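# Move the yellow open bin from shelf to table

## Task

Lift the yellow open bin off the shelf and place it right side up on an empty area of the table, keeping its parts inside. Every other bin must remain upright on the shelf with its own parts still in it. The result only counts if it stays that way without the robot holding it. Anything the robot is touching at the end must not settle downward by more than about a fingernail's thickness once released, or the task fails.

## Robot and tools

Robot: two Kinova Gen3 7-joint arms, left_arm and right_arm, each with a parallel two-pad gripper (max 50 mm gap). Bases in the scene frame: left_arm at (+0.057, +0.336, 0) m, right_arm at (-0.015, -0.370, 0) m, both turned slightly about z. The names left/right do not refer to image sides.

Scene frame: origin on the table top midway between the arms, +z up, +x out over the table, +y toward left_arm. Gripper frame: fingers point along its +z, they close along its x, and the reference point (end_effector_position) sits between the pads, with fingertips 17.5 mm further out. Pure rotation commands pivot about that point.

execute_actions(actions): a list of actions run in sequence. Each action is a table of 1 to 15 rows; each row lasts one 1/30 s control step, and if fewer than 15 rows are given the last row repeats to fill 15 steps. An empty list just reports state and images. Each row is one flat list of 18 numbers, all in [-1, 1], covering both arms even if one is idle: left_arm dx, dy, dz, rx, ry, rz, then left gripper position, force_limit, speed, then the same nine for right_arm. dx..rz are an offset, not a pose: the target relative to that gripper's measured pose at the start of the action (for a call's first action, the pose in the latest reported result), expressed in the gripper's own axes. Every row refers back to that same start pose, not to the row before. Scale: 1.0 = 0.6 m of travel or 180 degrees; rx, ry, rz form a single rotation vector. Per step the command is clipped to within 70 mm and 16 degrees of the measured pose, so large offsets need several actions; after an action the arm continues at most to its last clipped pose. Position wins over orientation if both cannot be met. An optional 14 extra numbers (0 to 1) set per-joint stiffness scales, left's 7 then right's 7, persisting until changed.

Gripper numbers: position +1 fully open (50 mm), about -0.65 pads meet; send -1 to grip so fingers close until stopped. force_limit maps -1/0/+1 to about 20/102/185 N per pad (actual may run ~17% higher). speed maps -1/0/+1 to 20/85/150 mm/s gap change. New force or speed only applies once position changes by at least 0.01. To leave a gripper alone, resend its previous three numbers; a 0 there is a real command. To soften a grip, open first.

move(target, speed, blocking): target is one 18-number row (same layout, offsets from the pose in the last result showing one, gripper axes, same scaling). Each gripper travels a straight line toward its target; both arms finish together, lasting 0.5 to 10 s (cut off at 10 s). speed is the path top speed in m/s, 0.002 to 0.5, default 0.25; rotation is capped at twice that in rad/s. Finger numbers are sent at the start. Paths ignore obstacles and the other arm, and the hand may lag, stray or overshoot speed, especially near full stretch. Faster moves and targets pushed deeper past contact mean harder impacts. blocking=false returns after 0.5 s while motion continues; use wait(0) to check, and wait or stop before sending more motion. The result adds a 'move:' line with the ending (done, off_target, moving, held, fault), limits that acted (paced = pose clipped; held = a check blocked steps, after which the arm may surge), and each gripper's distance from its target.

wait(seconds): 0 to 10; lets the sim run with last commands held, returning early if a move ends. stop(): brakes a running move (needs room; fingers keep going). zoom_image(camera, region): camera is cam_low, cam_left_wrist or cam_right_wrist; region [x0, y0, x1, y1] in pixels of that 504x504 image, at most 504x504. read_manual(section): licence texts only. finished_scene(scene): ends the current scene, passing its number; irreversible, and the goal must already hold stably.

Results: a state line gives each gripper's position (m) and quat_wxyz in the scene frame (less accurate at long reach), plus Hand target lines (where the controller is driving), joint positions, and images from cam_low, cam_left_wrist, cam_right_wrist. object_status: 0 moving, 1 stopped while opening, 2 stopped while closing (a grip: confirm this), 3 at commanded position or pads met (likely nothing held). Any new position resets it to 0 briefly. Opening in mm is about (250 - position_measured) x 0.202. A 'pose unreachable' line means the clearance check altered or blocked that arm's command. Fingers re-close if a grip loosens, except after gripping at force_limit -1. An off-centre grip on a fixed object weakens over time.

Joint limits (rad): waist and both rolls ±6.283, shoulder ±2.250, elbow ±2.580, wrist pitch ±2.100. Load limits: 49.1 N m for the first four joints, 30.9 for the wrist three; a held object's weight counts. Reaching one stops that arm for 10 s and drops the rest of the call. Motors heat while holding loads: a MOTOR HOT warning from 60 °C, and at 75 °C an OVER-TEMPERATURE FAULT lets the arm sag.

Avoid: collisions or hard pressing between the arms, knocking anything off the table, toppling or emptying other bins, dropping or slamming the yellow bin, and ending with the robot propping anything up. Brief external tugs on held parts may occur. For an idle arm, send the offset back to its desired pose in a reply's first call and zeros afterward.

Each tool is called after ">>>" as name([rows], argument=value, ...), one row to a line, values as JSON.

## Session

>>> execute_actions(actions=[])

Scene clock: 0.00 s.
left_arm: end_effector_position=(+0.1322, +0.4346, +0.1973) position_measured=3 object_status=3 end_effector_quat_wxyz=(-0.578, +0.611, +0.459, +0.287) | right_arm: end_effector_position=(+0.4566, -0.4713, +0.2566) position_measured=3 object_status=3 end_effector_quat_wxyz=(-0.004, -0.499, +0.867, -0.002)
Joint positions: left_arm=[ 0.688  0.961  0.423  2.448 -0.615  1.414  3.089] | right_arm=[ 0.635  0.441 -0.628  1.454  0.268  1.336  4.087]
Joint velocities: left_arm=[-0.     0.    -0.001 -0.    -0.001 -0.     0.   ] | right_arm=[-0.001  0.001  0.     0.    -0.    -0.002 -0.   ]
Hand target (left_arm): +0.132, +0.435, +0.197; +0.578, -0.611, -0.459, -0.287
Hand target (right_arm): +0.457, -0.471, +0.257; -0.004, -0.499, +0.867, -0.002
Joint stiffness scale: left_arm=[1. 1. 1. 1. 1. 1. 1.] | right_arm=[1. 1. 1. 1. 1. 1. 1.]

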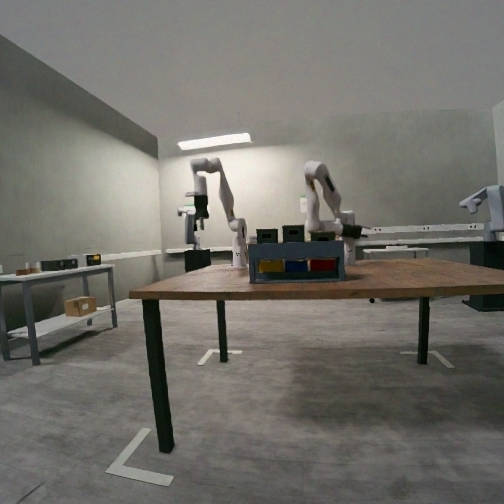

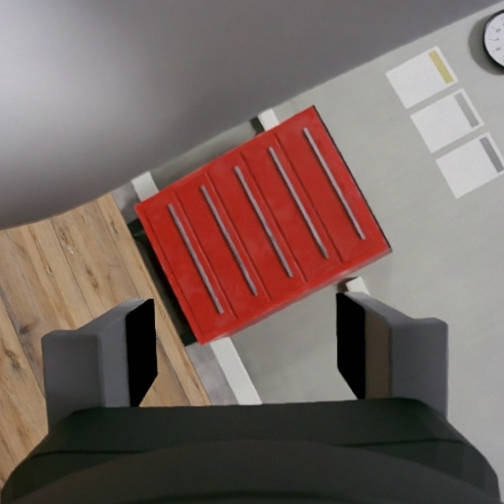

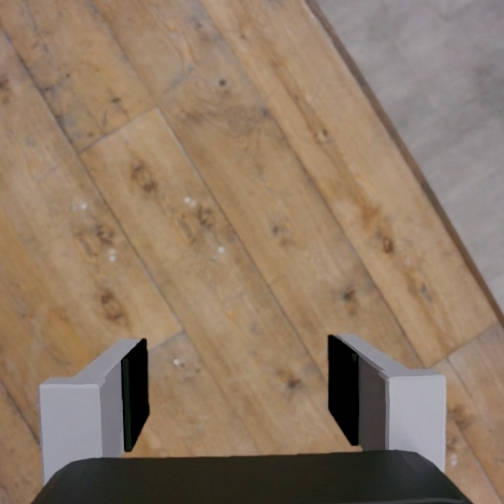

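>>> zoom_image(camera="cam_low", region=[220, 200, 380, 300])

Region (220, 200, 380, 300) of cam_low's 504x504 image, scaled by 3.150, with more detail than that image has; it fills the top 315 rows of this view, and the rest is white.

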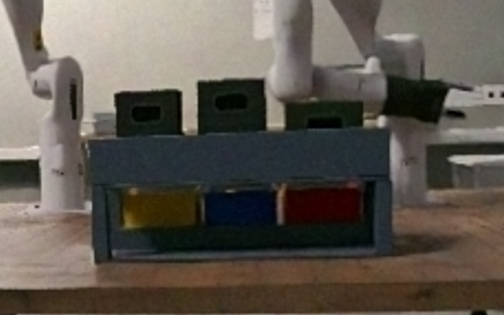

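>>> move(target=[0,0,0,0,0,0,1,0,0, -0.392,0.625,0.178,0.260,-0.450,0.260,1,0,0], speed=0.3)

Scene clock: 11.63 s.
left_arm: end_effector_position=(+0.1322, +0.4346, +0.1973) position_measured=3 object_status=3 end_effector_quat_wxyz=(-0.578, +0.611, +0.459, +0.287) | right_arm: end_effector_position=(+0.2521, -0.0763, +0.1475) position_measured=3 object_status=3 end_effector_quat_wxyz=(+0.702, -0.003, +0.713, -0.002)
Joint positions: left_arm=[ 0.688  0.961  0.423  2.448 -0.615  1.414  3.089] | right_arm=[-1.293  1.244 -0.593  2.172 -1.723 -2.094  2.887]
Joint velocities: left_arm=[-0.    -0.     0.    -0.001 -0.001 -0.    -0.   ] | right_arm=[-0.007  0.005  0.005 -0.001 -0.001 -0.    -0.   ]
Hand target (left_arm): +0.132, +0.435, +0.197; +0.578, -0.611, -0.459, -0.287
Hand target (right_arm): +0.252, -0.078, +0.150; +0.706, -0.001, +0.708, -0.005
Off the commanded pose (left_arm): 0.000 m, 0 deg.
Off the commanded pose (right_arm): 0.005 m, 1 deg.
Joint stiffness scale: left_arm=[1. 1. 1. 1. 1. 1. 1.] | right_arm=[1. 1. 1. 1. 1. 1. 1.]
move: off_target (right_arm); limits=paced
camera_calibration (this result's frames):
cam_left_wrist: T_world_to_cam=[[0.439469, 0.205808, 0.874363, -0.327241], [0.888084, 0.0465383, -0.457319, -0.024856], [-0.134812, 0.977485, -0.162323, -0.203495], [0, 0, 0, 1]] pos_world=[0.138453, 0.267419, 0.241728]
cam_right_wrist: T_world_to_cam=[[-0.0411121, -0.00169953, -0.999153, 0.159829], [-0.0260566, 0.99966, -0.000628247, 0.112032], [0.998815, 0.0260087, -0.0411424, -0.0833294], [0, 0, 0, 1]] pos_world=[0.0927207, -0.109555, 0.156336]

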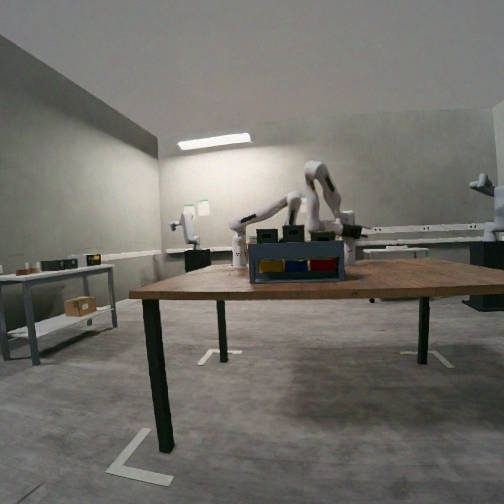

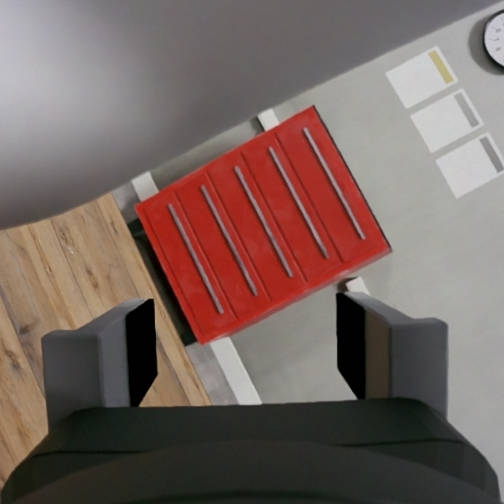

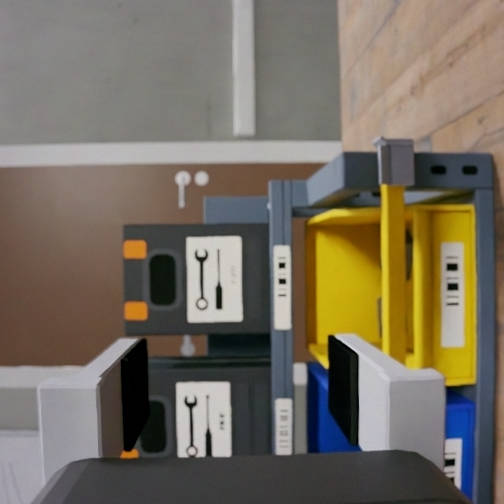

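>>> move(target=[0,0,0,0,0,0,1,0,0, 0.096,-0.007,0.213,0,0,0,1,0,0], speed=0.2)

Scene clock: 15.27 s.
left_arm: end_effector_position=(+0.1322, +0.4346, +0.1973) position_measured=3 object_status=3 end_effector_quat_wxyz=(-0.578, +0.611, +0.459, +0.287) | right_arm: end_effector_position=(+0.3769, -0.0821, +0.0908) position_measured=3 object_status=3 end_effector_quat_wxyz=(+0.704, -0.001, +0.711, -0.002)
Joint positions: left_arm=[ 0.688  0.961  0.423  2.448 -0.615  1.414  3.089] | right_arm=[-1.072  1.337 -0.351  2.108 -1.333 -1.967  2.962]
Joint velocities: left_arm=[ 0.     0.001 -0.001 -0.001  0.001 -0.001 -0.   ] | right_arm=[ 0.009  0.003  0.    -0.001  0.002 -0.     0.003]
Hand target (left_arm): +0.132, +0.435, +0.197; +0.578, -0.611, -0.459, -0.287
Hand target (right_arm): +0.379, -0.081, +0.088; +0.701, -0.003, +0.713, -0.003
Off the commanded pose (left_arm): 0.000 m, 0 deg.
Off the commanded pose (right_arm): 0.004 m, 0 deg.
Joint stiffness scale: left_arm=[1. 1. 1. 1. 1. 1. 1.] | right_arm=[1. 1. 1. 1. 1. 1. 1.]
move: off_target (right_arm)
camera_calibration (this result's frames):
cam_left_wrist: T_world_to_cam=[[0.439468, 0.205808, 0.874363, -0.327241], [0.888084, 0.0465384, -0.457319, -0.024856], [-0.134812, 0.977485, -0.162323, -0.203495], [0, 0, 0, 1]] pos_world=[0.138453, 0.267419, 0.241729]
cam_right_wrist: T_world_to_cam=[[-0.0354082, 0.00156761, -0.999372, 0.106491], [-0.022866, 0.999736, 0.00237833, 0.119544], [0.999111, 0.0229358, -0.035363, -0.211016], [0, 0, 0, 1]] pos_world=[0.217333, -0.11484, 0.0986772]

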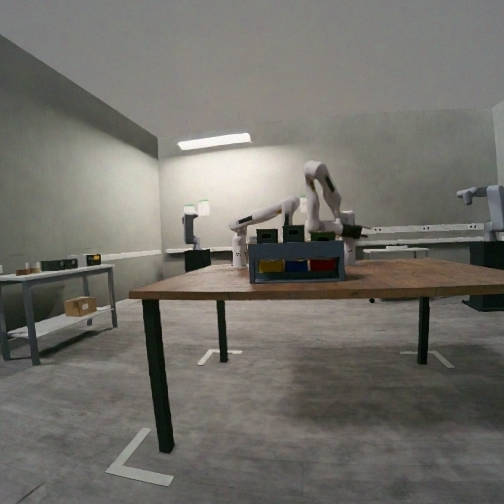

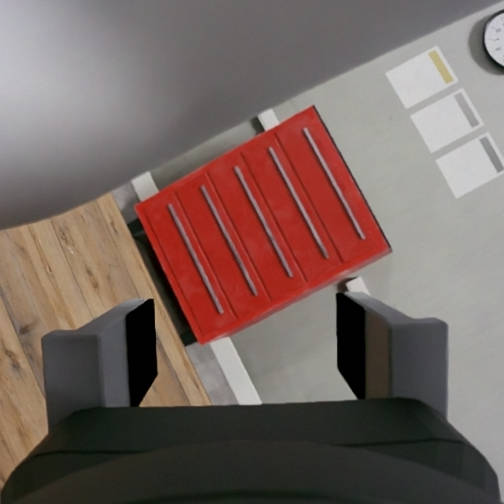

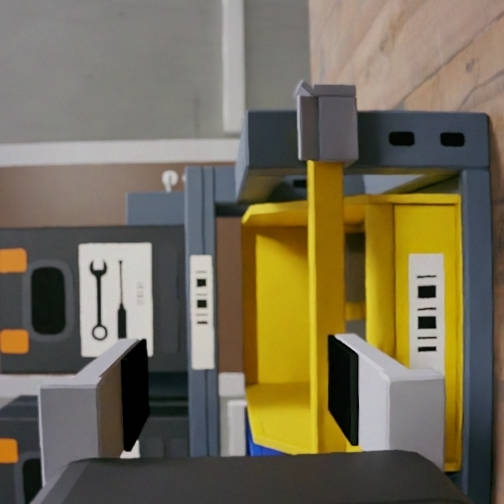

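>>> zoom_image(camera="cam_right_wrist", region=[200, 60, 500, 360])

Region (200, 60, 500, 360) of cam_right_wrist's 504x504 image, scaled by 1.680.

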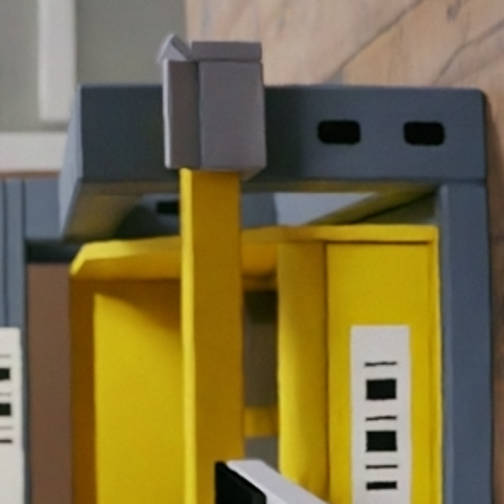

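>>> move(target=[0,0,0,0,0,0,1,0,0, 0.04,0.003,0.155,0,0,0,0.34,0,0], speed=0.1)

Scene clock: 19.47 s.
left_arm: end_effector_position=(+0.1322, +0.4346, +0.1973) position_measured=3 object_status=3 end_effector_quat_wxyz=(-0.578, +0.611, +0.459, +0.287) | right_arm: end_effector_position=(+0.4673, -0.0815, +0.0687) position_measured=101 object_status=3 end_effector_quat_wxyz=(+0.706, +0.003, +0.709, -0.002)
Joint positions: left_arm=[ 0.688  0.961  0.423  2.448 -0.615  1.414  3.089] | right_arm=[-0.932  1.355 -0.211  1.983 -1.102 -1.838  3.067]
Joint velocities: left_arm=[ 0.  0.  0. -0. -0. -0.  0.] | right_arm=[ 0.006  0.001  0.002 -0.002  0.002  0.001  0.003]
Hand target (left_arm): +0.132, +0.435, +0.197; +0.578, -0.611, -0.459, -0.287
Hand target (right_arm): +0.469, -0.081, +0.066; +0.704, -0.001, +0.711, -0.003
Off the commanded pose (left_arm): 0.000 m, 0 deg.
Off the commanded pose (right_arm): 0.004 m, 1 deg.
Joint stiffness scale: left_arm=[1. 1. 1. 1. 1. 1. 1.] | right_arm=[1. 1. 1. 1. 1. 1. 1.]
move: off_target (right_arm)
camera_calibration (this result's frames):
cam_left_wrist: T_world_to_cam=[[0.439469, 0.205808, 0.874363, -0.327241], [0.888084, 0.0465386, -0.457319, -0.0248561], [-0.134812, 0.977485, -0.162323, -0.203495], [0, 0, 0, 1]] pos_world=[0.138453, 0.267419, 0.241728]
cam_right_wrist: T_world_to_cam=[[-0.0296817, 0.00679637, -0.999536, 0.0853426], [-0.0185071, 0.999802, 0.00734775, 0.118708], [0.999388, 0.0187166, -0.02955, -0.302981], [0, 0, 0, 1]] pos_world=[0.307526, -0.113594, 0.0754777]

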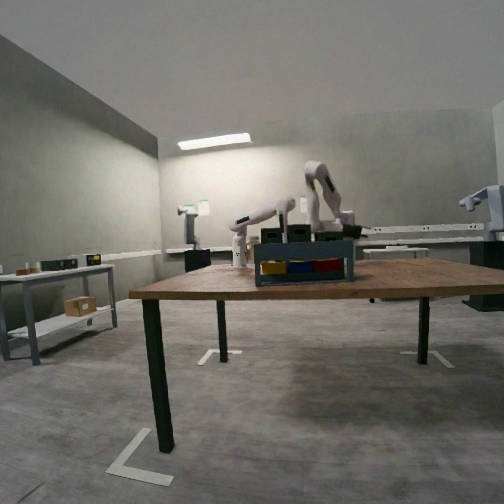

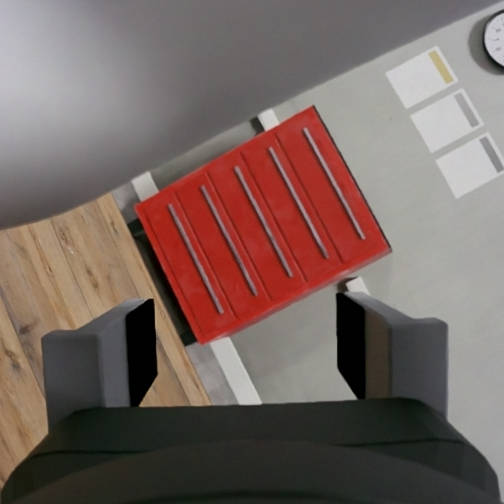

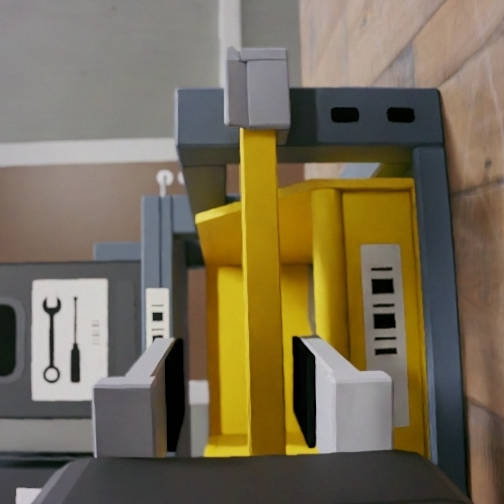

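>>> execute_actions([
  [[0,0,0,0,0,0,1,0,0, 0,0,-0.01,0,0,0,-1,0,0]],
  [[0,0,0,0,0,0,1,0,0, 0,0,-0.01,0,0,0,-1,0,0]],
])

Scene clock: 21.50 s.
left_arm: end_effector_position=(+0.1322, +0.4346, +0.1973) position_measured=3 object_status=3 end_effector_quat_wxyz=(-0.578, +0.611, +0.459, +0.287) | right_arm: end_effector_position=(+0.4635, -0.0803, +0.0675) position_measured=209 object_status=2 end_effector_quat_wxyz=(+0.704, +0.001, +0.710, -0.001)
Joint positions: left_arm=[ 0.688  0.961  0.423  2.448 -0.615  1.414  3.089] | right_arm=[-0.938  1.356 -0.216  1.988 -1.107 -1.84   3.063]
Joint velocities: left_arm=[ 0.001 -0.    -0.001 -0.     0.001  0.    -0.   ] | right_arm=[-0.001 -0.001 -0.001 -0.     0.    -0.001  0.001]
Hand target (left_arm): +0.132, +0.435, +0.197; +0.578, -0.611, -0.459, -0.287
Hand target (right_arm): +0.458, -0.080, +0.068; +0.704, +0.001, +0.710, -0.001
Off the commanded pose (left_arm): 0.000 m, 0 deg.
Off the commanded pose (right_arm): 0.006 m, 0 deg.
Joint stiffness scale: left_arm=[1. 1. 1. 1. 1. 1. 1.] | right_arm=[1. 1. 1. 1. 1. 1. 1.]
camera_calibration (this result's frames):
cam_left_wrist: T_world_to_cam=[[0.439469, 0.205808, 0.874363, -0.327241], [0.888084, 0.0465385, -0.457319, -0.024856], [-0.134812, 0.977485, -0.162323, -0.203495], [0, 0, 0, 1]] pos_world=[0.138453, 0.267419, 0.241729]
cam_right_wrist: T_world_to_cam=[[-0.0342321, 0.00582727, -0.999397, 0.085985], [-0.0223954, 0.999727, 0.0065963, 0.119301], [0.999163, 0.0226077, -0.0340923, -0.298502], [0, 0, 0, 1]] pos_world=[0.303868, -0.113022, 0.0749696]

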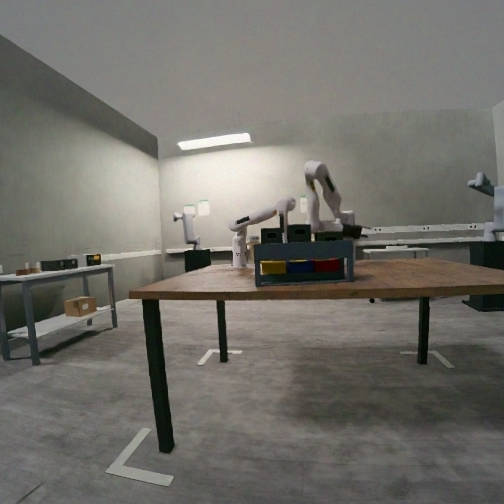

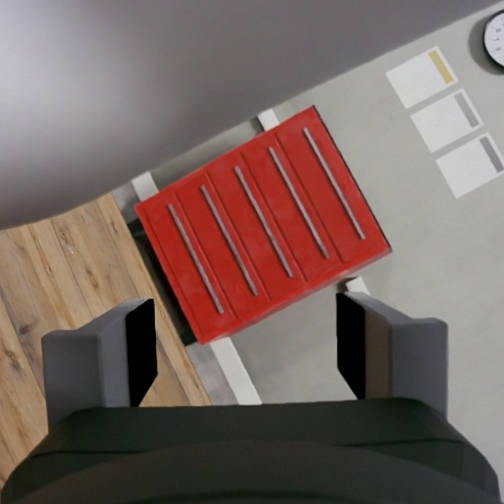

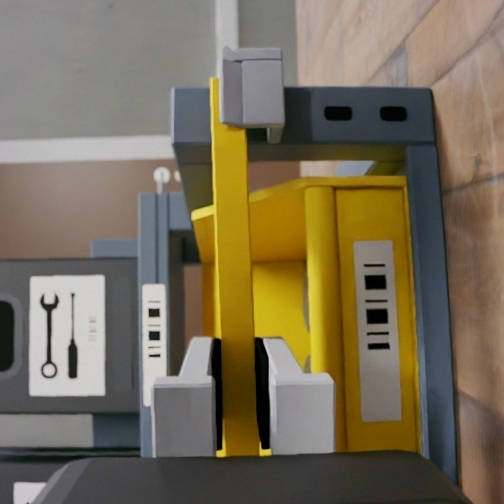

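>>> move(target=[0,0,0,0,0,0,1,0,0, -0.083,0,0,0,0,0,-1,0,0], speed=0.05)

Scene clock: 23.23 s.
left_arm: end_effector_position=(+0.1322, +0.4346, +0.1973) position_measured=3 object_status=3 end_effector_quat_wxyz=(-0.578, +0.611, +0.459, +0.287) | right_arm: end_effector_position=(+0.4644, -0.0773, +0.1193) position_measured=209 object_status=2 end_effector_quat_wxyz=(+0.708, -0.000, +0.706, +0.004)
Joint positions: left_arm=[ 0.688  0.961  0.423  2.448 -0.615  1.414  3.089] | right_arm=[-0.928  1.231 -0.234  2.065 -1.109 -1.835  3.107]
Joint velocities: left_arm=[ 0.     0.001 -0.     0.001  0.     0.     0.   ] | right_arm=[ 0.006 -0.006 -0.005  0.001 -0.    -0.     0.003]
Hand target (left_arm): +0.132, +0.435, +0.197; +0.578, -0.611, -0.459, -0.287
Hand target (right_arm): +0.464, -0.080, +0.117; +0.704, +0.001, +0.710, -0.001
Off the commanded pose (left_arm): 0.000 m, 0 deg.
Off the commanded pose (right_arm): 0.004 m, 1 deg.
Joint stiffness scale: left_arm=[1. 1. 1. 1. 1. 1. 1.] | right_arm=[1. 1. 1. 1. 1. 1. 1.]
move: off_target (right_arm)
camera_calibration (this result's frames):
cam_left_wrist: T_world_to_cam=[[0.439469, 0.205808, 0.874363, -0.327241], [0.888084, 0.0465387, -0.457319, -0.024856], [-0.134812, 0.977485, -0.162323, -0.203495], [0, 0, 0, 1]] pos_world=[0.138453, 0.267419, 0.241729]
cam_right_wrist: T_world_to_cam=[[-0.0236756, 0.010906, -0.99966, 0.133286], [-0.0318553, 0.999424, 0.0116579, 0.119773], [0.999212, 0.0321205, -0.0233146, -0.298334], [0, 0, 0, 1]] pos_world=[0.305069, -0.111575, 0.124889]

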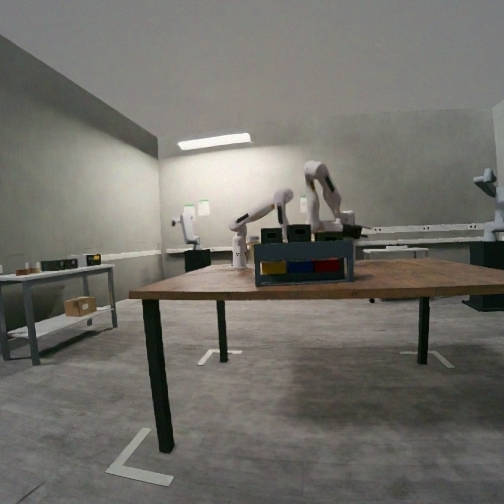

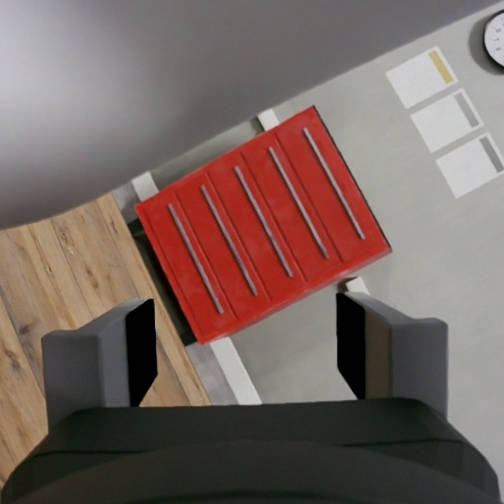

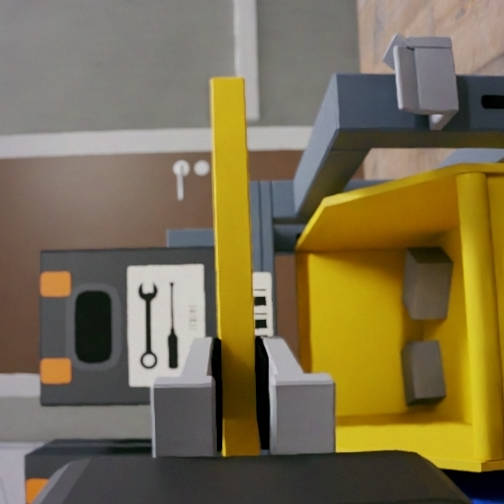

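>>> move(target=[0,0,0,0,0,0,1,0,0, 0,0,-0.25,0,0,0,-1,0,0], speed=0.15)

>>> move(target=[0,0,0,0,0,0,1,0,0, 0.16,0,0,0,0.167,0,-1,0,0], speed=0.1)

Scene clock: 27.33 s.
left_arm: end_effector_position=(+0.1322, +0.4346, +0.1973) position_measured=3 object_status=3 end_effector_quat_wxyz=(-0.578, +0.611, +0.459, +0.287) | right_arm: end_effector_position=(+0.3162, -0.0757, +0.1178) position_measured=209 object_status=2 end_effector_quat_wxyz=(+0.706, -0.001, +0.708, +0.006)
Joint positions: left_arm=[ 0.688  0.961  0.423  2.448 -0.615  1.414  3.089] | right_arm=[-1.181  1.302 -0.463  2.155 -1.511 -2.042  2.903]
Joint velocities: left_arm=[ 0.    -0.    -0.001  0.001  0.001  0.     0.   ] | right_arm=[-0.009  0.     0.001  0.    -0.002 -0.    -0.001]
Hand target (left_arm): +0.132, +0.435, +0.197; +0.578, -0.611, -0.459, -0.287
Hand target (right_arm): +0.315, -0.078, +0.119; +0.708, -0.001, +0.706, +0.005
Off the commanded pose (left_arm): 0.000 m, 0 deg.
Off the commanded pose (right_arm): 0.003 m, 0 deg.
Joint stiffness scale: left_arm=[1. 1. 1. 1. 1. 1. 1.] | right_arm=[1. 1. 1. 1. 1. 1. 1.]
move: done
camera_calibration (this result's frames):
cam_left_wrist: T_world_to_cam=[[0.439469, 0.205808, 0.874363, -0.327241], [0.888084, 0.0465383, -0.45732, -0.0248559], [-0.134812, 0.977485, -0.162323, -0.203495], [0, 0, 0, 1]] pos_world=[0.138453, 0.267419, 0.241729]
cam_right_wrist: T_world_to_cam=[[-0.0289515, 0.0133358, -0.999492, 0.130113], [-0.0349699, 0.999285, 0.014346, 0.114154], [0.998969, 0.0353674, -0.0284645, -0.149354], [0, 0, 0, 1]] pos_world=[0.156959, -0.110525, 0.124158]

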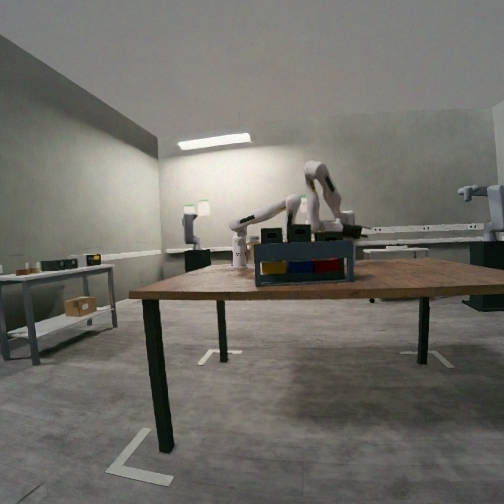

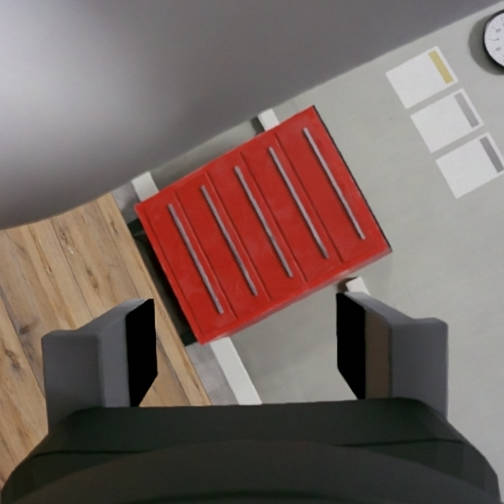

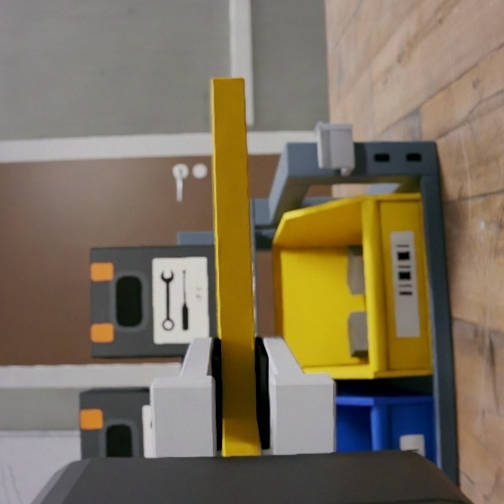

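Scene clock: 30.30 s.
left_arm: end_effector_position=(+0.1322, +0.4346, +0.1973) position_measured=3 object_status=3 end_effector_quat_wxyz=(-0.578, +0.611, +0.459, +0.287) | right_arm: end_effector_position=(+0.3173, -0.0777, +0.0237) position_measured=209 object_status=2 end_effector_quat_wxyz=(+0.503, +0.001, +0.864, +0.003)
Joint positions: left_arm=[ 0.688  0.961  0.423  2.448 -0.615  1.414  3.089] | right_arm=[-0.946  1.149 -0.624  2.227 -1.356 -1.634  3.12 ]
Joint velocities: left_arm=[ 0.    -0.001  0.    -0.     0.001 -0.001  0.   ] | right_arm=[ 0.008 -0.004 -0.     0.    -0.     0.001  0.001]
Hand target (left_arm): +0.132, +0.435, +0.197; +0.578, -0.611, -0.459, -0.287
Hand target (right_arm): +0.316, -0.075, +0.022; +0.499, -0.003, +0.867, +0.007
Off the commanded pose (left_arm): 0.000 m, 0 deg.
Off the commanded pose (right_arm): 0.004 m, 1 deg.
Joint stiffness scale: left_arm=[1. 1. 1. 1. 1. 1. 1.] | right_arm=[1. 1. 1. 1. 1. 1. 1.]
move: off_target (right_arm)
camera_calibration (this result's frames):
cam_left_wrist: T_world_to_cam=[[0.439469, 0.205808, 0.874363, -0.327241], [0.888084, 0.0465386, -0.45732, -0.024856], [-0.134812, 0.977485, -0.162323, -0.203495], [0, 0, 0, 1]] pos_world=[0.138453, 0.267419, 0.241729]
cam_right_wrist: T_world_to_cam=[[-0.515621, 0.0110738, -0.856745, 0.18699], [-0.0200056, 0.999488, 0.024959, 0.112493], [0.856583, 0.0300091, -0.515136, -0.096786], [0, 0, 0, 1]] pos_world=[0.181572, -0.111602, 0.107537]

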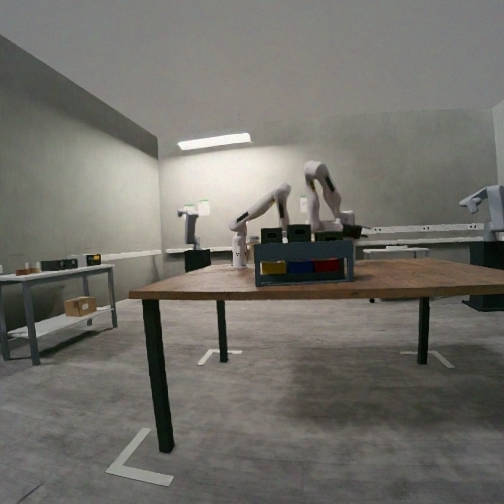

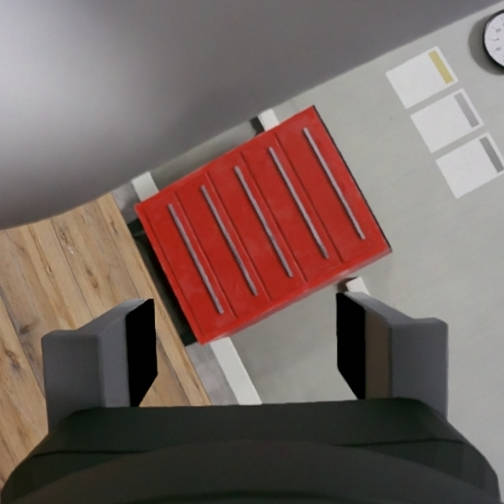

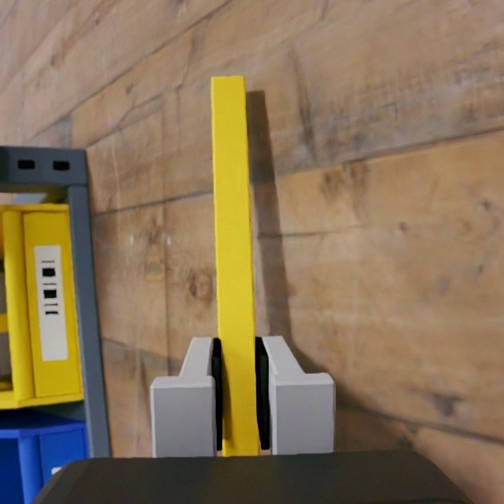

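>>> execute_actions([
  [[0,0,0,0,0,0,1,0,0, 0,0,0,0,0,0,0.34,0,0.5]],
  [[0,0,0,0,0,0,1,0,0, 0,0,-0.067,0,0,0,0.34,0,0.5]],
  [[0,0,0,0,0,0,1,0,0, 0,0,-0.067,0,0,0,0.34,0,0.5]],
])

>>> move(target=[0,0,0,0,0,0,1,0,0, -0.17,0,0.19,0,0,0,0.34,0,0.5], speed=0.15)

Scene clock: 32.80 s.
left_arm: end_effector_position=(+0.1322, +0.4346, +0.1973) position_measured=3 object_status=3 end_effector_quat_wxyz=(-0.578, +0.611, +0.459, +0.287) | right_arm: end_effector_position=(+0.2519, -0.0751, +0.0617) position_measured=101 object_status=3 end_effector_quat_wxyz=(+0.504, -0.001, +0.864, +0.005)
Joint positions: left_arm=[ 0.688  0.961  0.423  2.448 -0.615  1.414  3.089] | right_arm=[-1.079  1.079 -0.748  2.257 -1.577 -1.7    3.078]
Joint velocities: left_arm=[ 0.     0.     0.     0.    -0.001  0.001 -0.   ] | right_arm=[-0.021 -0.013 -0.001 -0.    -0.004  0.    -0.   ]
Hand target (left_arm): +0.132, +0.435, +0.197; +0.578, -0.611, -0.459, -0.287
Hand target (right_arm): +0.251, -0.076, +0.065; +0.507, +0.001, +0.862, +0.005
Off the commanded pose (left_arm): 0.000 m, 0 deg.
Off the commanded pose (right_arm): 0.004 m, 0 deg.
Joint stiffness scale: left_arm=[1. 1. 1. 1. 1. 1. 1.] | right_arm=[1. 1. 1. 1. 1. 1. 1.]
camera_calibration (this result's frames):
cam_left_wrist: T_world_to_cam=[[0.439469, 0.205808, 0.874363, -0.327241], [0.888084, 0.0465384, -0.457319, -0.024856], [-0.134812, 0.977485, -0.162323, -0.203495], [0, 0, 0, 1]] pos_world=[0.138453, 0.267419, 0.241728]
cam_right_wrist: T_world_to_cam=[[-0.51361, 0.00814927, -0.857985, 0.185202], [-0.0254643, 0.99937, 0.0247357, 0.109086], [0.857646, 0.0345525, -0.513079, -0.0213312], [0, 0, 0, 1]] pos_world=[0.116194, -0.109789, 0.145258]

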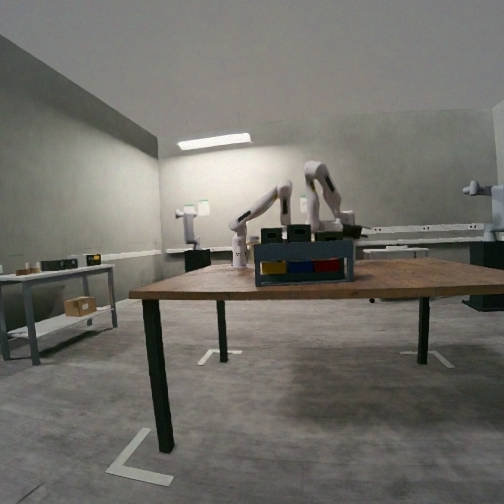

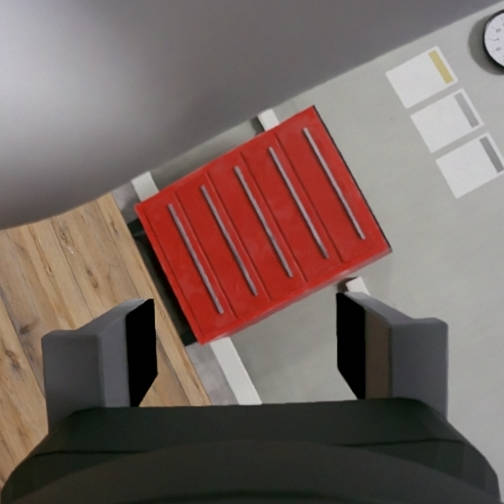

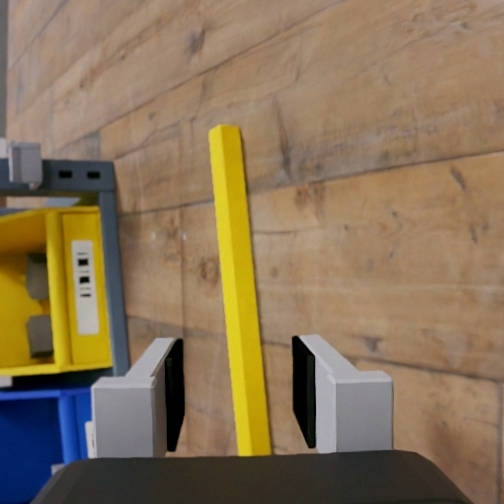

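Scene clock: 34.43 s.
left_arm: end_effector_position=(+0.1322, +0.4346, +0.1973) position_measured=3 object_status=3 end_effector_quat_wxyz=(-0.578, +0.611, +0.459, +0.287) | right_arm: end_effector_position=(+0.4000, -0.0790, +0.0943) position_measured=101 object_status=3 end_effector_quat_wxyz=(+0.505, +0.002, +0.863, +0.000)
Joint positions: left_arm=[ 0.688  0.961  0.423  2.448 -0.615  1.414  3.089] | right_arm=[-0.711  0.93  -0.641  2.2   -1.273 -1.499  3.419]
Joint velocities: left_arm=[ 0. -0.  0. -0. -0. -0. -0.] | right_arm=[ 0.009  0.    -0.    -0.     0.001  0.001  0.001]
Hand target (left_arm): +0.132, +0.435, +0.197; +0.578, -0.611, -0.459, -0.287
Hand target (right_arm): +0.401, -0.076, +0.094; +0.505, -0.001, +0.863, +0.004
Off the commanded pose (left_arm): 0.000 m, 0 deg.
Off the commanded pose (right_arm): 0.005 m, 1 deg.
Joint stiffness scale: left_arm=[1. 1. 1. 1. 1. 1. 1.] | right_arm=[1. 1. 1. 1. 1. 1. 1.]
move: off_target (right_arm)
camera_calibration (this result's frames):
cam_left_wrist: T_world_to_cam=[[0.439469, 0.205808, 0.874363, -0.327241], [0.888084, 0.0465382, -0.45732, -0.0248558], [-0.134811, 0.977485, -0.162323, -0.203495], [0, 0, 0, 1]] pos_world=[0.138453, 0.267419, 0.241729]
cam_right_wrist: T_world_to_cam=[[-0.511197, 0.00939307, -0.859412, 0.288448], [-0.0161559, 0.999659, 0.0205358, 0.112637], [0.859312, 0.0243824, -0.510871, -0.133168], [0, 0, 0, 1]] pos_world=[0.263707, -0.112061, 0.177551]

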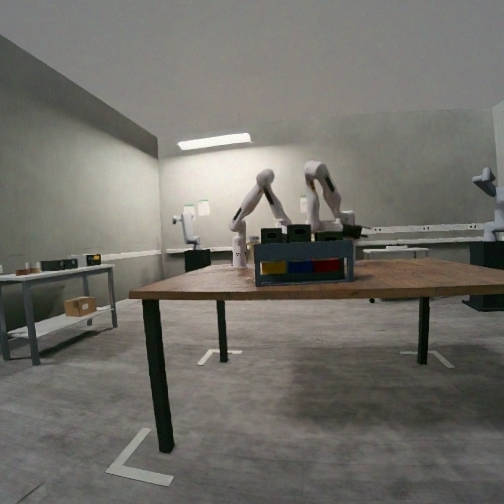

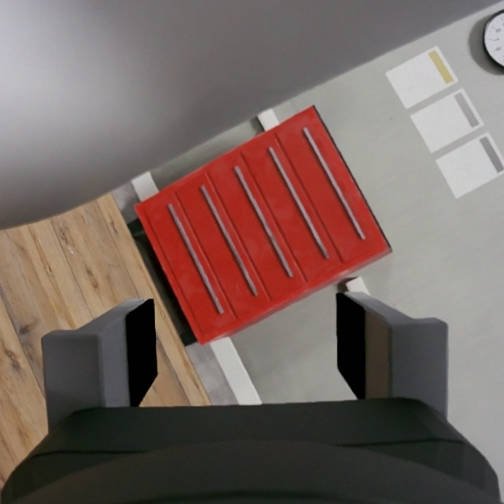

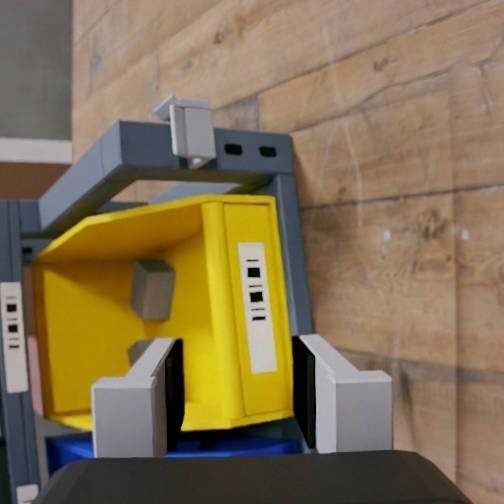

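>>> move(target=[0,0,0,0,0,0,1,0,0, -0.015,0,0.12,0,0,0,0.34,0,0.5], speed=0.06)

Scene clock: 37.33 s.
left_arm: end_effector_position=(+0.1322, +0.4346, +0.1973) position_measured=3 object_status=3 end_effector_quat_wxyz=(-0.578, +0.611, +0.459, +0.287) | right_arm: end_effector_position=(+0.4656, -0.0811, +0.0687) position_measured=101 object_status=3 end_effector_quat_wxyz=(+0.507, +0.006, +0.862, -0.001)
Joint positions: left_arm=[ 0.688  0.961  0.423  2.448 -0.615  1.414  3.089] | right_arm=[-0.597  0.996 -0.568  2.096 -1.115 -1.416  3.49 ]
Joint velocities: left_arm=[ 0.    -0.001  0.    -0.     0.001 -0.    -0.   ] | right_arm=[ 0.006  0.003  0.    -0.001  0.001  0.001  0.002]
Hand target (left_arm): +0.132, +0.435, +0.197; +0.578, -0.611, -0.459, -0.287
Hand target (right_arm): +0.467, -0.079, +0.067; +0.505, +0.002, +0.863, +0.000
Off the commanded pose (left_arm): 0.000 m, 0 deg.
Off the commanded pose (right_arm): 0.003 m, 1 deg.
Joint stiffness scale: left_arm=[1. 1. 1. 1. 1. 1. 1.] | right_arm=[1. 1. 1. 1. 1. 1. 1.]
move: done
camera_calibration (this result's frames):
cam_left_wrist: T_world_to_cam=[[0.439469, 0.205808, 0.874363, -0.327241], [0.888084, 0.0465385, -0.457319, -0.024856], [-0.134812, 0.977485, -0.162323, -0.203495], [0, 0, 0, 1]] pos_world=[0.138453, 0.267419, 0.241729]
cam_right_wrist: T_world_to_cam=[[-0.50817, 0.0152912, -0.861121, 0.299243], [-0.00787849, 0.999718, 0.0224016, 0.11229], [0.861221, 0.0181681, -0.507906, -0.204127], [0, 0, 0, 1]] pos_world=[0.328749, -0.113125, 0.151492]

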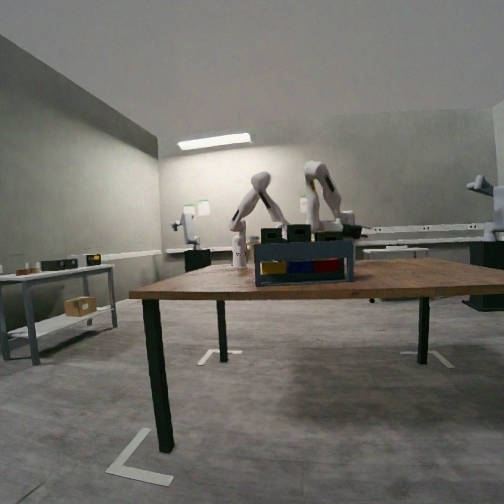

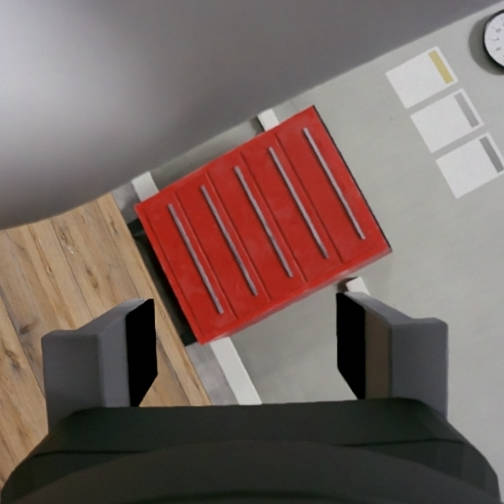

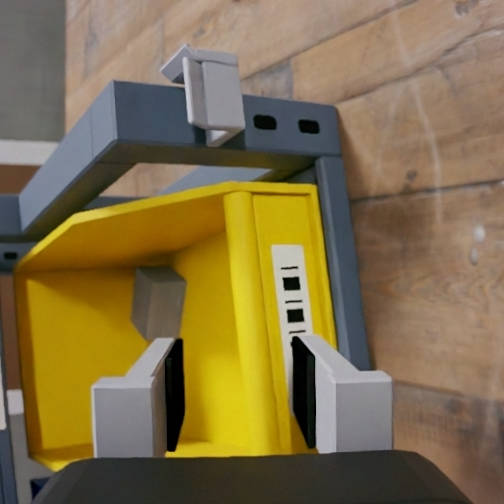

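>>> execute_actions([
  [[0,0,0,0,0,0,1,0,0, 0,0,0.01,0,0,0,-1,0.3,0]],
  [[0,0,0,0,0,0,1,0,0, 0,0,0.01,0,0,0,-1,0.3,0]],
])

Scene clock: 38.70 s.
left_arm: end_effector_position=(+0.1322, +0.4346, +0.1973) position_measured=3 object_status=3 end_effector_quat_wxyz=(-0.578, +0.611, +0.459, +0.287) | right_arm: end_effector_position=(+0.4724, -0.0838, +0.0656) position_measured=254 object_status=3 end_effector_quat_wxyz=(+0.508, +0.014, +0.861, -0.002)
Joint positions: left_arm=[ 0.688  0.961  0.423  2.448 -0.615  1.414  3.089] | right_arm=[-0.584  1.007 -0.566  2.081 -1.108 -1.416  3.49 ]
Joint velocities: left_arm=[ 0.001  0.001 -0.001 -0.     0.002 -0.     0.   ] | right_arm=[ 0.003  0.001 -0.001 -0.     0.     0.    -0.001]
Hand target (left_arm): +0.132, +0.435, +0.197; +0.578, -0.611, -0.459, -0.287
Hand target (right_arm): +0.474, -0.083, +0.064; +0.507, +0.010, +0.862, -0.002
Off the commanded pose (left_arm): 0.000 m, 0 deg.
Off the commanded pose (right_arm): 0.003 m, 0 deg.
Joint stiffness scale: left_arm=[1. 1. 1. 1. 1. 1. 1.] | right_arm=[1. 1. 1. 1. 1. 1. 1.]
camera_calibration (this result's frames):
cam_right_wrist: T_world_to_cam=[[-0.505807, 0.0271981, -0.862218, 0.300022], [0.00674467, 0.999597, 0.0275749, 0.107905], [0.86262, 0.00813223, -0.505787, -0.213232], [0, 0, 0, 1]] pos_world=[0.334964, -0.114287, 0.147859]

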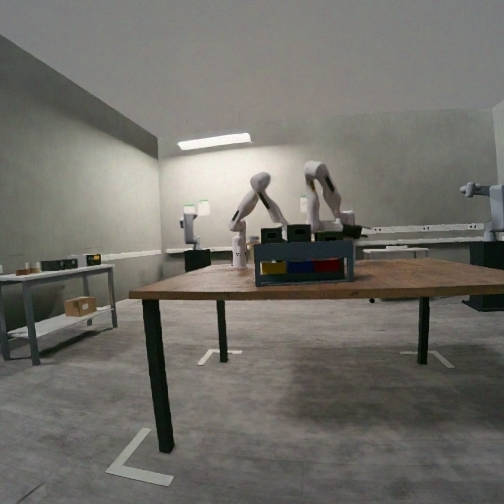

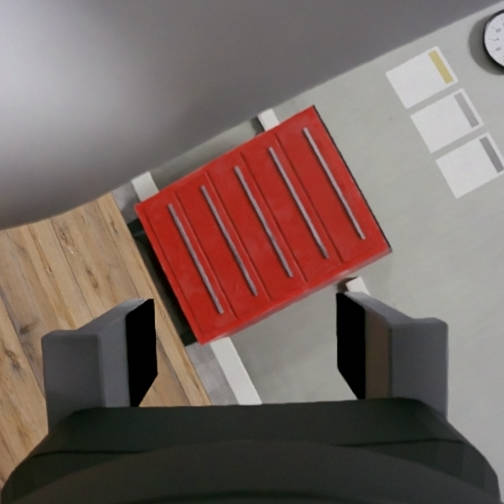

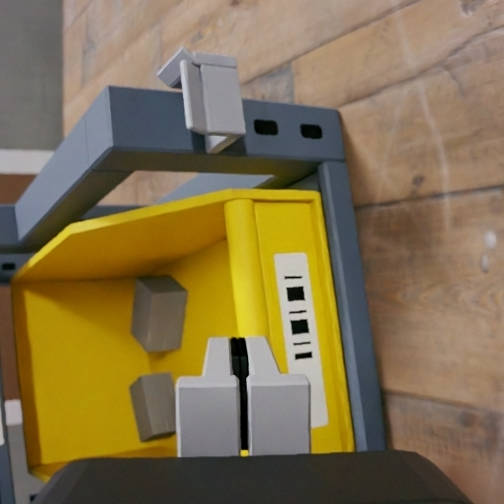

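>>> execute_actions([
  [[0,0,0,0,0,0,1,0,0, 0,0,0,0,0,0,0.34,0.3,0.5]],
  [[0,0,0,0,0,0,1,0,0, 0,0,0.05,0,0,0,0.34,0.3,0.5]],
  [[0,0,0,0,0,0,1,0,0, 0,0,0.05,0,0,0,0.34,0.3,0.5]],
])

Scene clock: 40.63 s.
left_arm: end_effector_position=(+0.1322, +0.4346, +0.1973) position_measured=3 object_status=3 end_effector_quat_wxyz=(-0.578, +0.611, +0.459, +0.287) | right_arm: end_effector_position=(+0.5163, -0.0862, +0.0389) position_measured=101 object_status=3 end_effector_quat_wxyz=(+0.507, +0.020, +0.862, -0.004)
Joint positions: left_arm=[ 0.688  0.961  0.423  2.448 -0.615  1.414  3.089] | right_arm=[-0.528  1.072 -0.514  1.981 -1.022 -1.35   3.526]
Joint velocities: left_arm=[ 0.     0.001  0.     0.    -0.001  0.     0.   ] | right_arm=[-0.002 -0.    -0.     0.     0.     0.     0.001]
Hand target (left_arm): +0.132, +0.435, +0.197; +0.578, -0.611, -0.459, -0.287
Hand target (right_arm): +0.523, -0.087, +0.039; +0.509, +0.018, +0.860, -0.003
Off the commanded pose (left_arm): 0.000 m, 0 deg.
Off the commanded pose (right_arm): 0.007 m, 0 deg.
Joint stiffness scale: left_arm=[1. 1. 1. 1. 1. 1. 1.] | right_arm=[1. 1. 1. 1. 1. 1. 1.]
camera_calibration (this result's frames):
cam_left_wrist: T_world_to_cam=[[0.439468, 0.205808, 0.874363, -0.327241], [0.888084, 0.0465385, -0.457319, -0.0248561], [-0.134812, 0.977485, -0.162323, -0.203495], [0, 0, 0, 1]] pos_world=[0.138453, 0.267419, 0.241728]
cam_right_wrist: T_world_to_cam=[[-0.507723, 0.0363283, -0.860754, 0.300987], [0.0186798, 0.99934, 0.0311589, 0.104349], [0.861318, -0.000258626, -0.508067, -0.264532], [0, 0, 0, 1]] pos_world=[0.378715, -0.115283, 0.121424]

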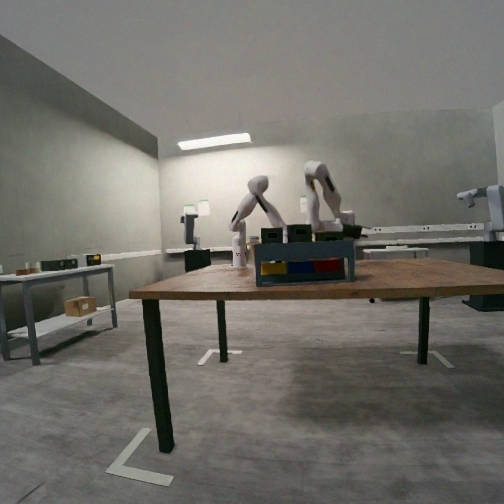

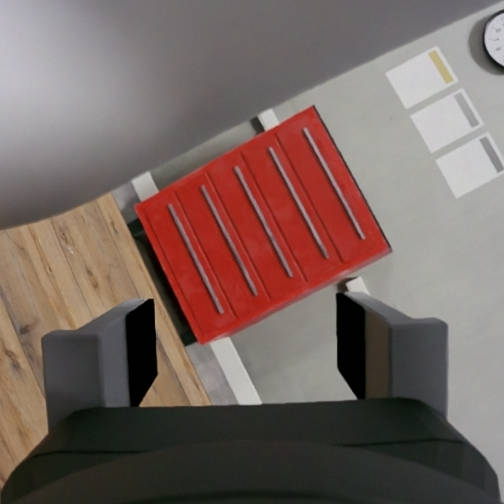

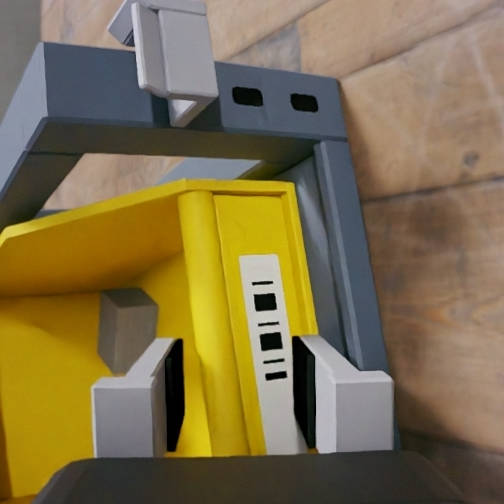

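>>> execute_actions([
  [[0,0,0,0,0,0,1,0,0, 0,0,-0.01,0,0,0,-1,0.3,0]],
  [[0,0,0,0,0,0,1,0,0, 0,0,-0.01,0,0,0,-1,0.3,0]],
])

Scene clock: 42.07 s.
left_arm: end_effector_position=(+0.1322, +0.4346, +0.1973) position_measured=3 object_status=3 end_effector_quat_wxyz=(-0.578, +0.611, +0.459, +0.287) | right_arm: end_effector_position=(+0.5099, -0.0850, +0.0490) position_measured=212 object_status=2 end_effector_quat_wxyz=(+0.512, +0.012, +0.859, -0.004)
Joint positions: left_arm=[ 0.688  0.961  0.423  2.448 -0.615  1.414  3.089] | right_arm=[-0.539  1.054 -0.52   2.006 -1.029 -1.369  3.526]
Joint velocities: left_arm=[-0.     0.     0.    -0.    -0.001  0.     0.   ] | right_arm=[-0.001 -0.001 -0.001  0.    -0.001 -0.002 -0.   ]
Hand target (left_arm): +0.132, +0.435, +0.197; +0.578, -0.611, -0.459, -0.287
Hand target (right_arm): +0.507, -0.086, +0.049; +0.511, +0.016, +0.860, -0.005
Off the commanded pose (left_arm): 0.000 m, 0 deg.
Off the commanded pose (right_arm): 0.003 m, 0 deg.
Joint stiffness scale: left_arm=[1. 1. 1. 1. 1. 1. 1.] | right_arm=[1. 1. 1. 1. 1. 1. 1.]
camera_calibration (this result's frames):
cam_left_wrist: T_world_to_cam=[[0.439469, 0.205808, 0.874363, -0.327241], [0.888084, 0.0465386, -0.457319, -0.024856], [-0.134812, 0.977485, -0.162323, -0.203495], [0, 0, 0, 1]] pos_world=[0.138453, 0.267419, 0.241729]
cam_right_wrist: T_world_to_cam=[[-0.497418, 0.0227324, -0.867213, 0.300311], [0.0059506, 0.999723, 0.0227927, 0.109912], [0.86749, 0.00617706, -0.497415, -0.256919], [0, 0, 0, 1]] pos_world=[0.371601, -0.115121, 0.130133]

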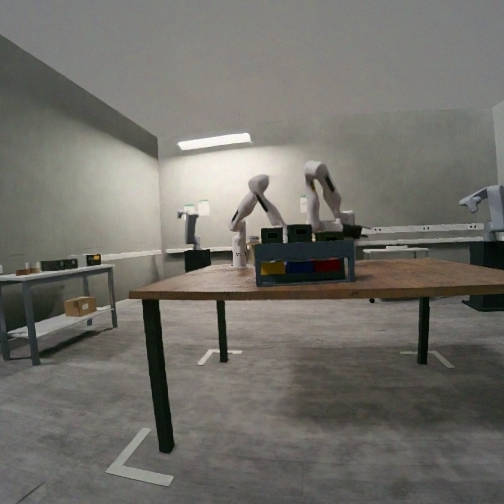

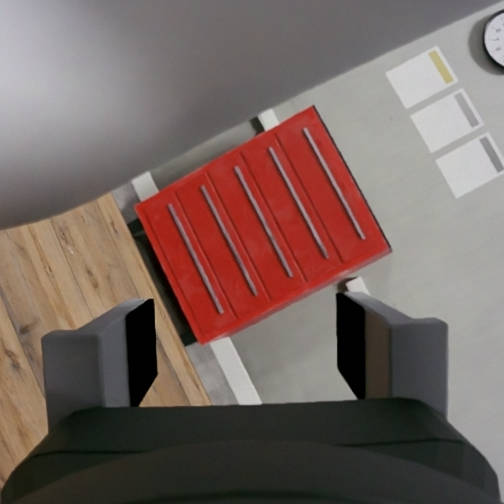

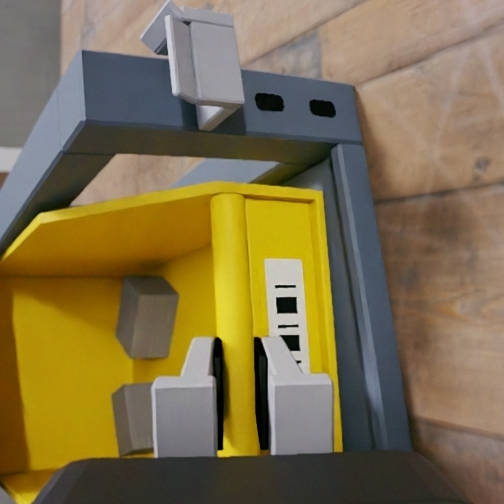

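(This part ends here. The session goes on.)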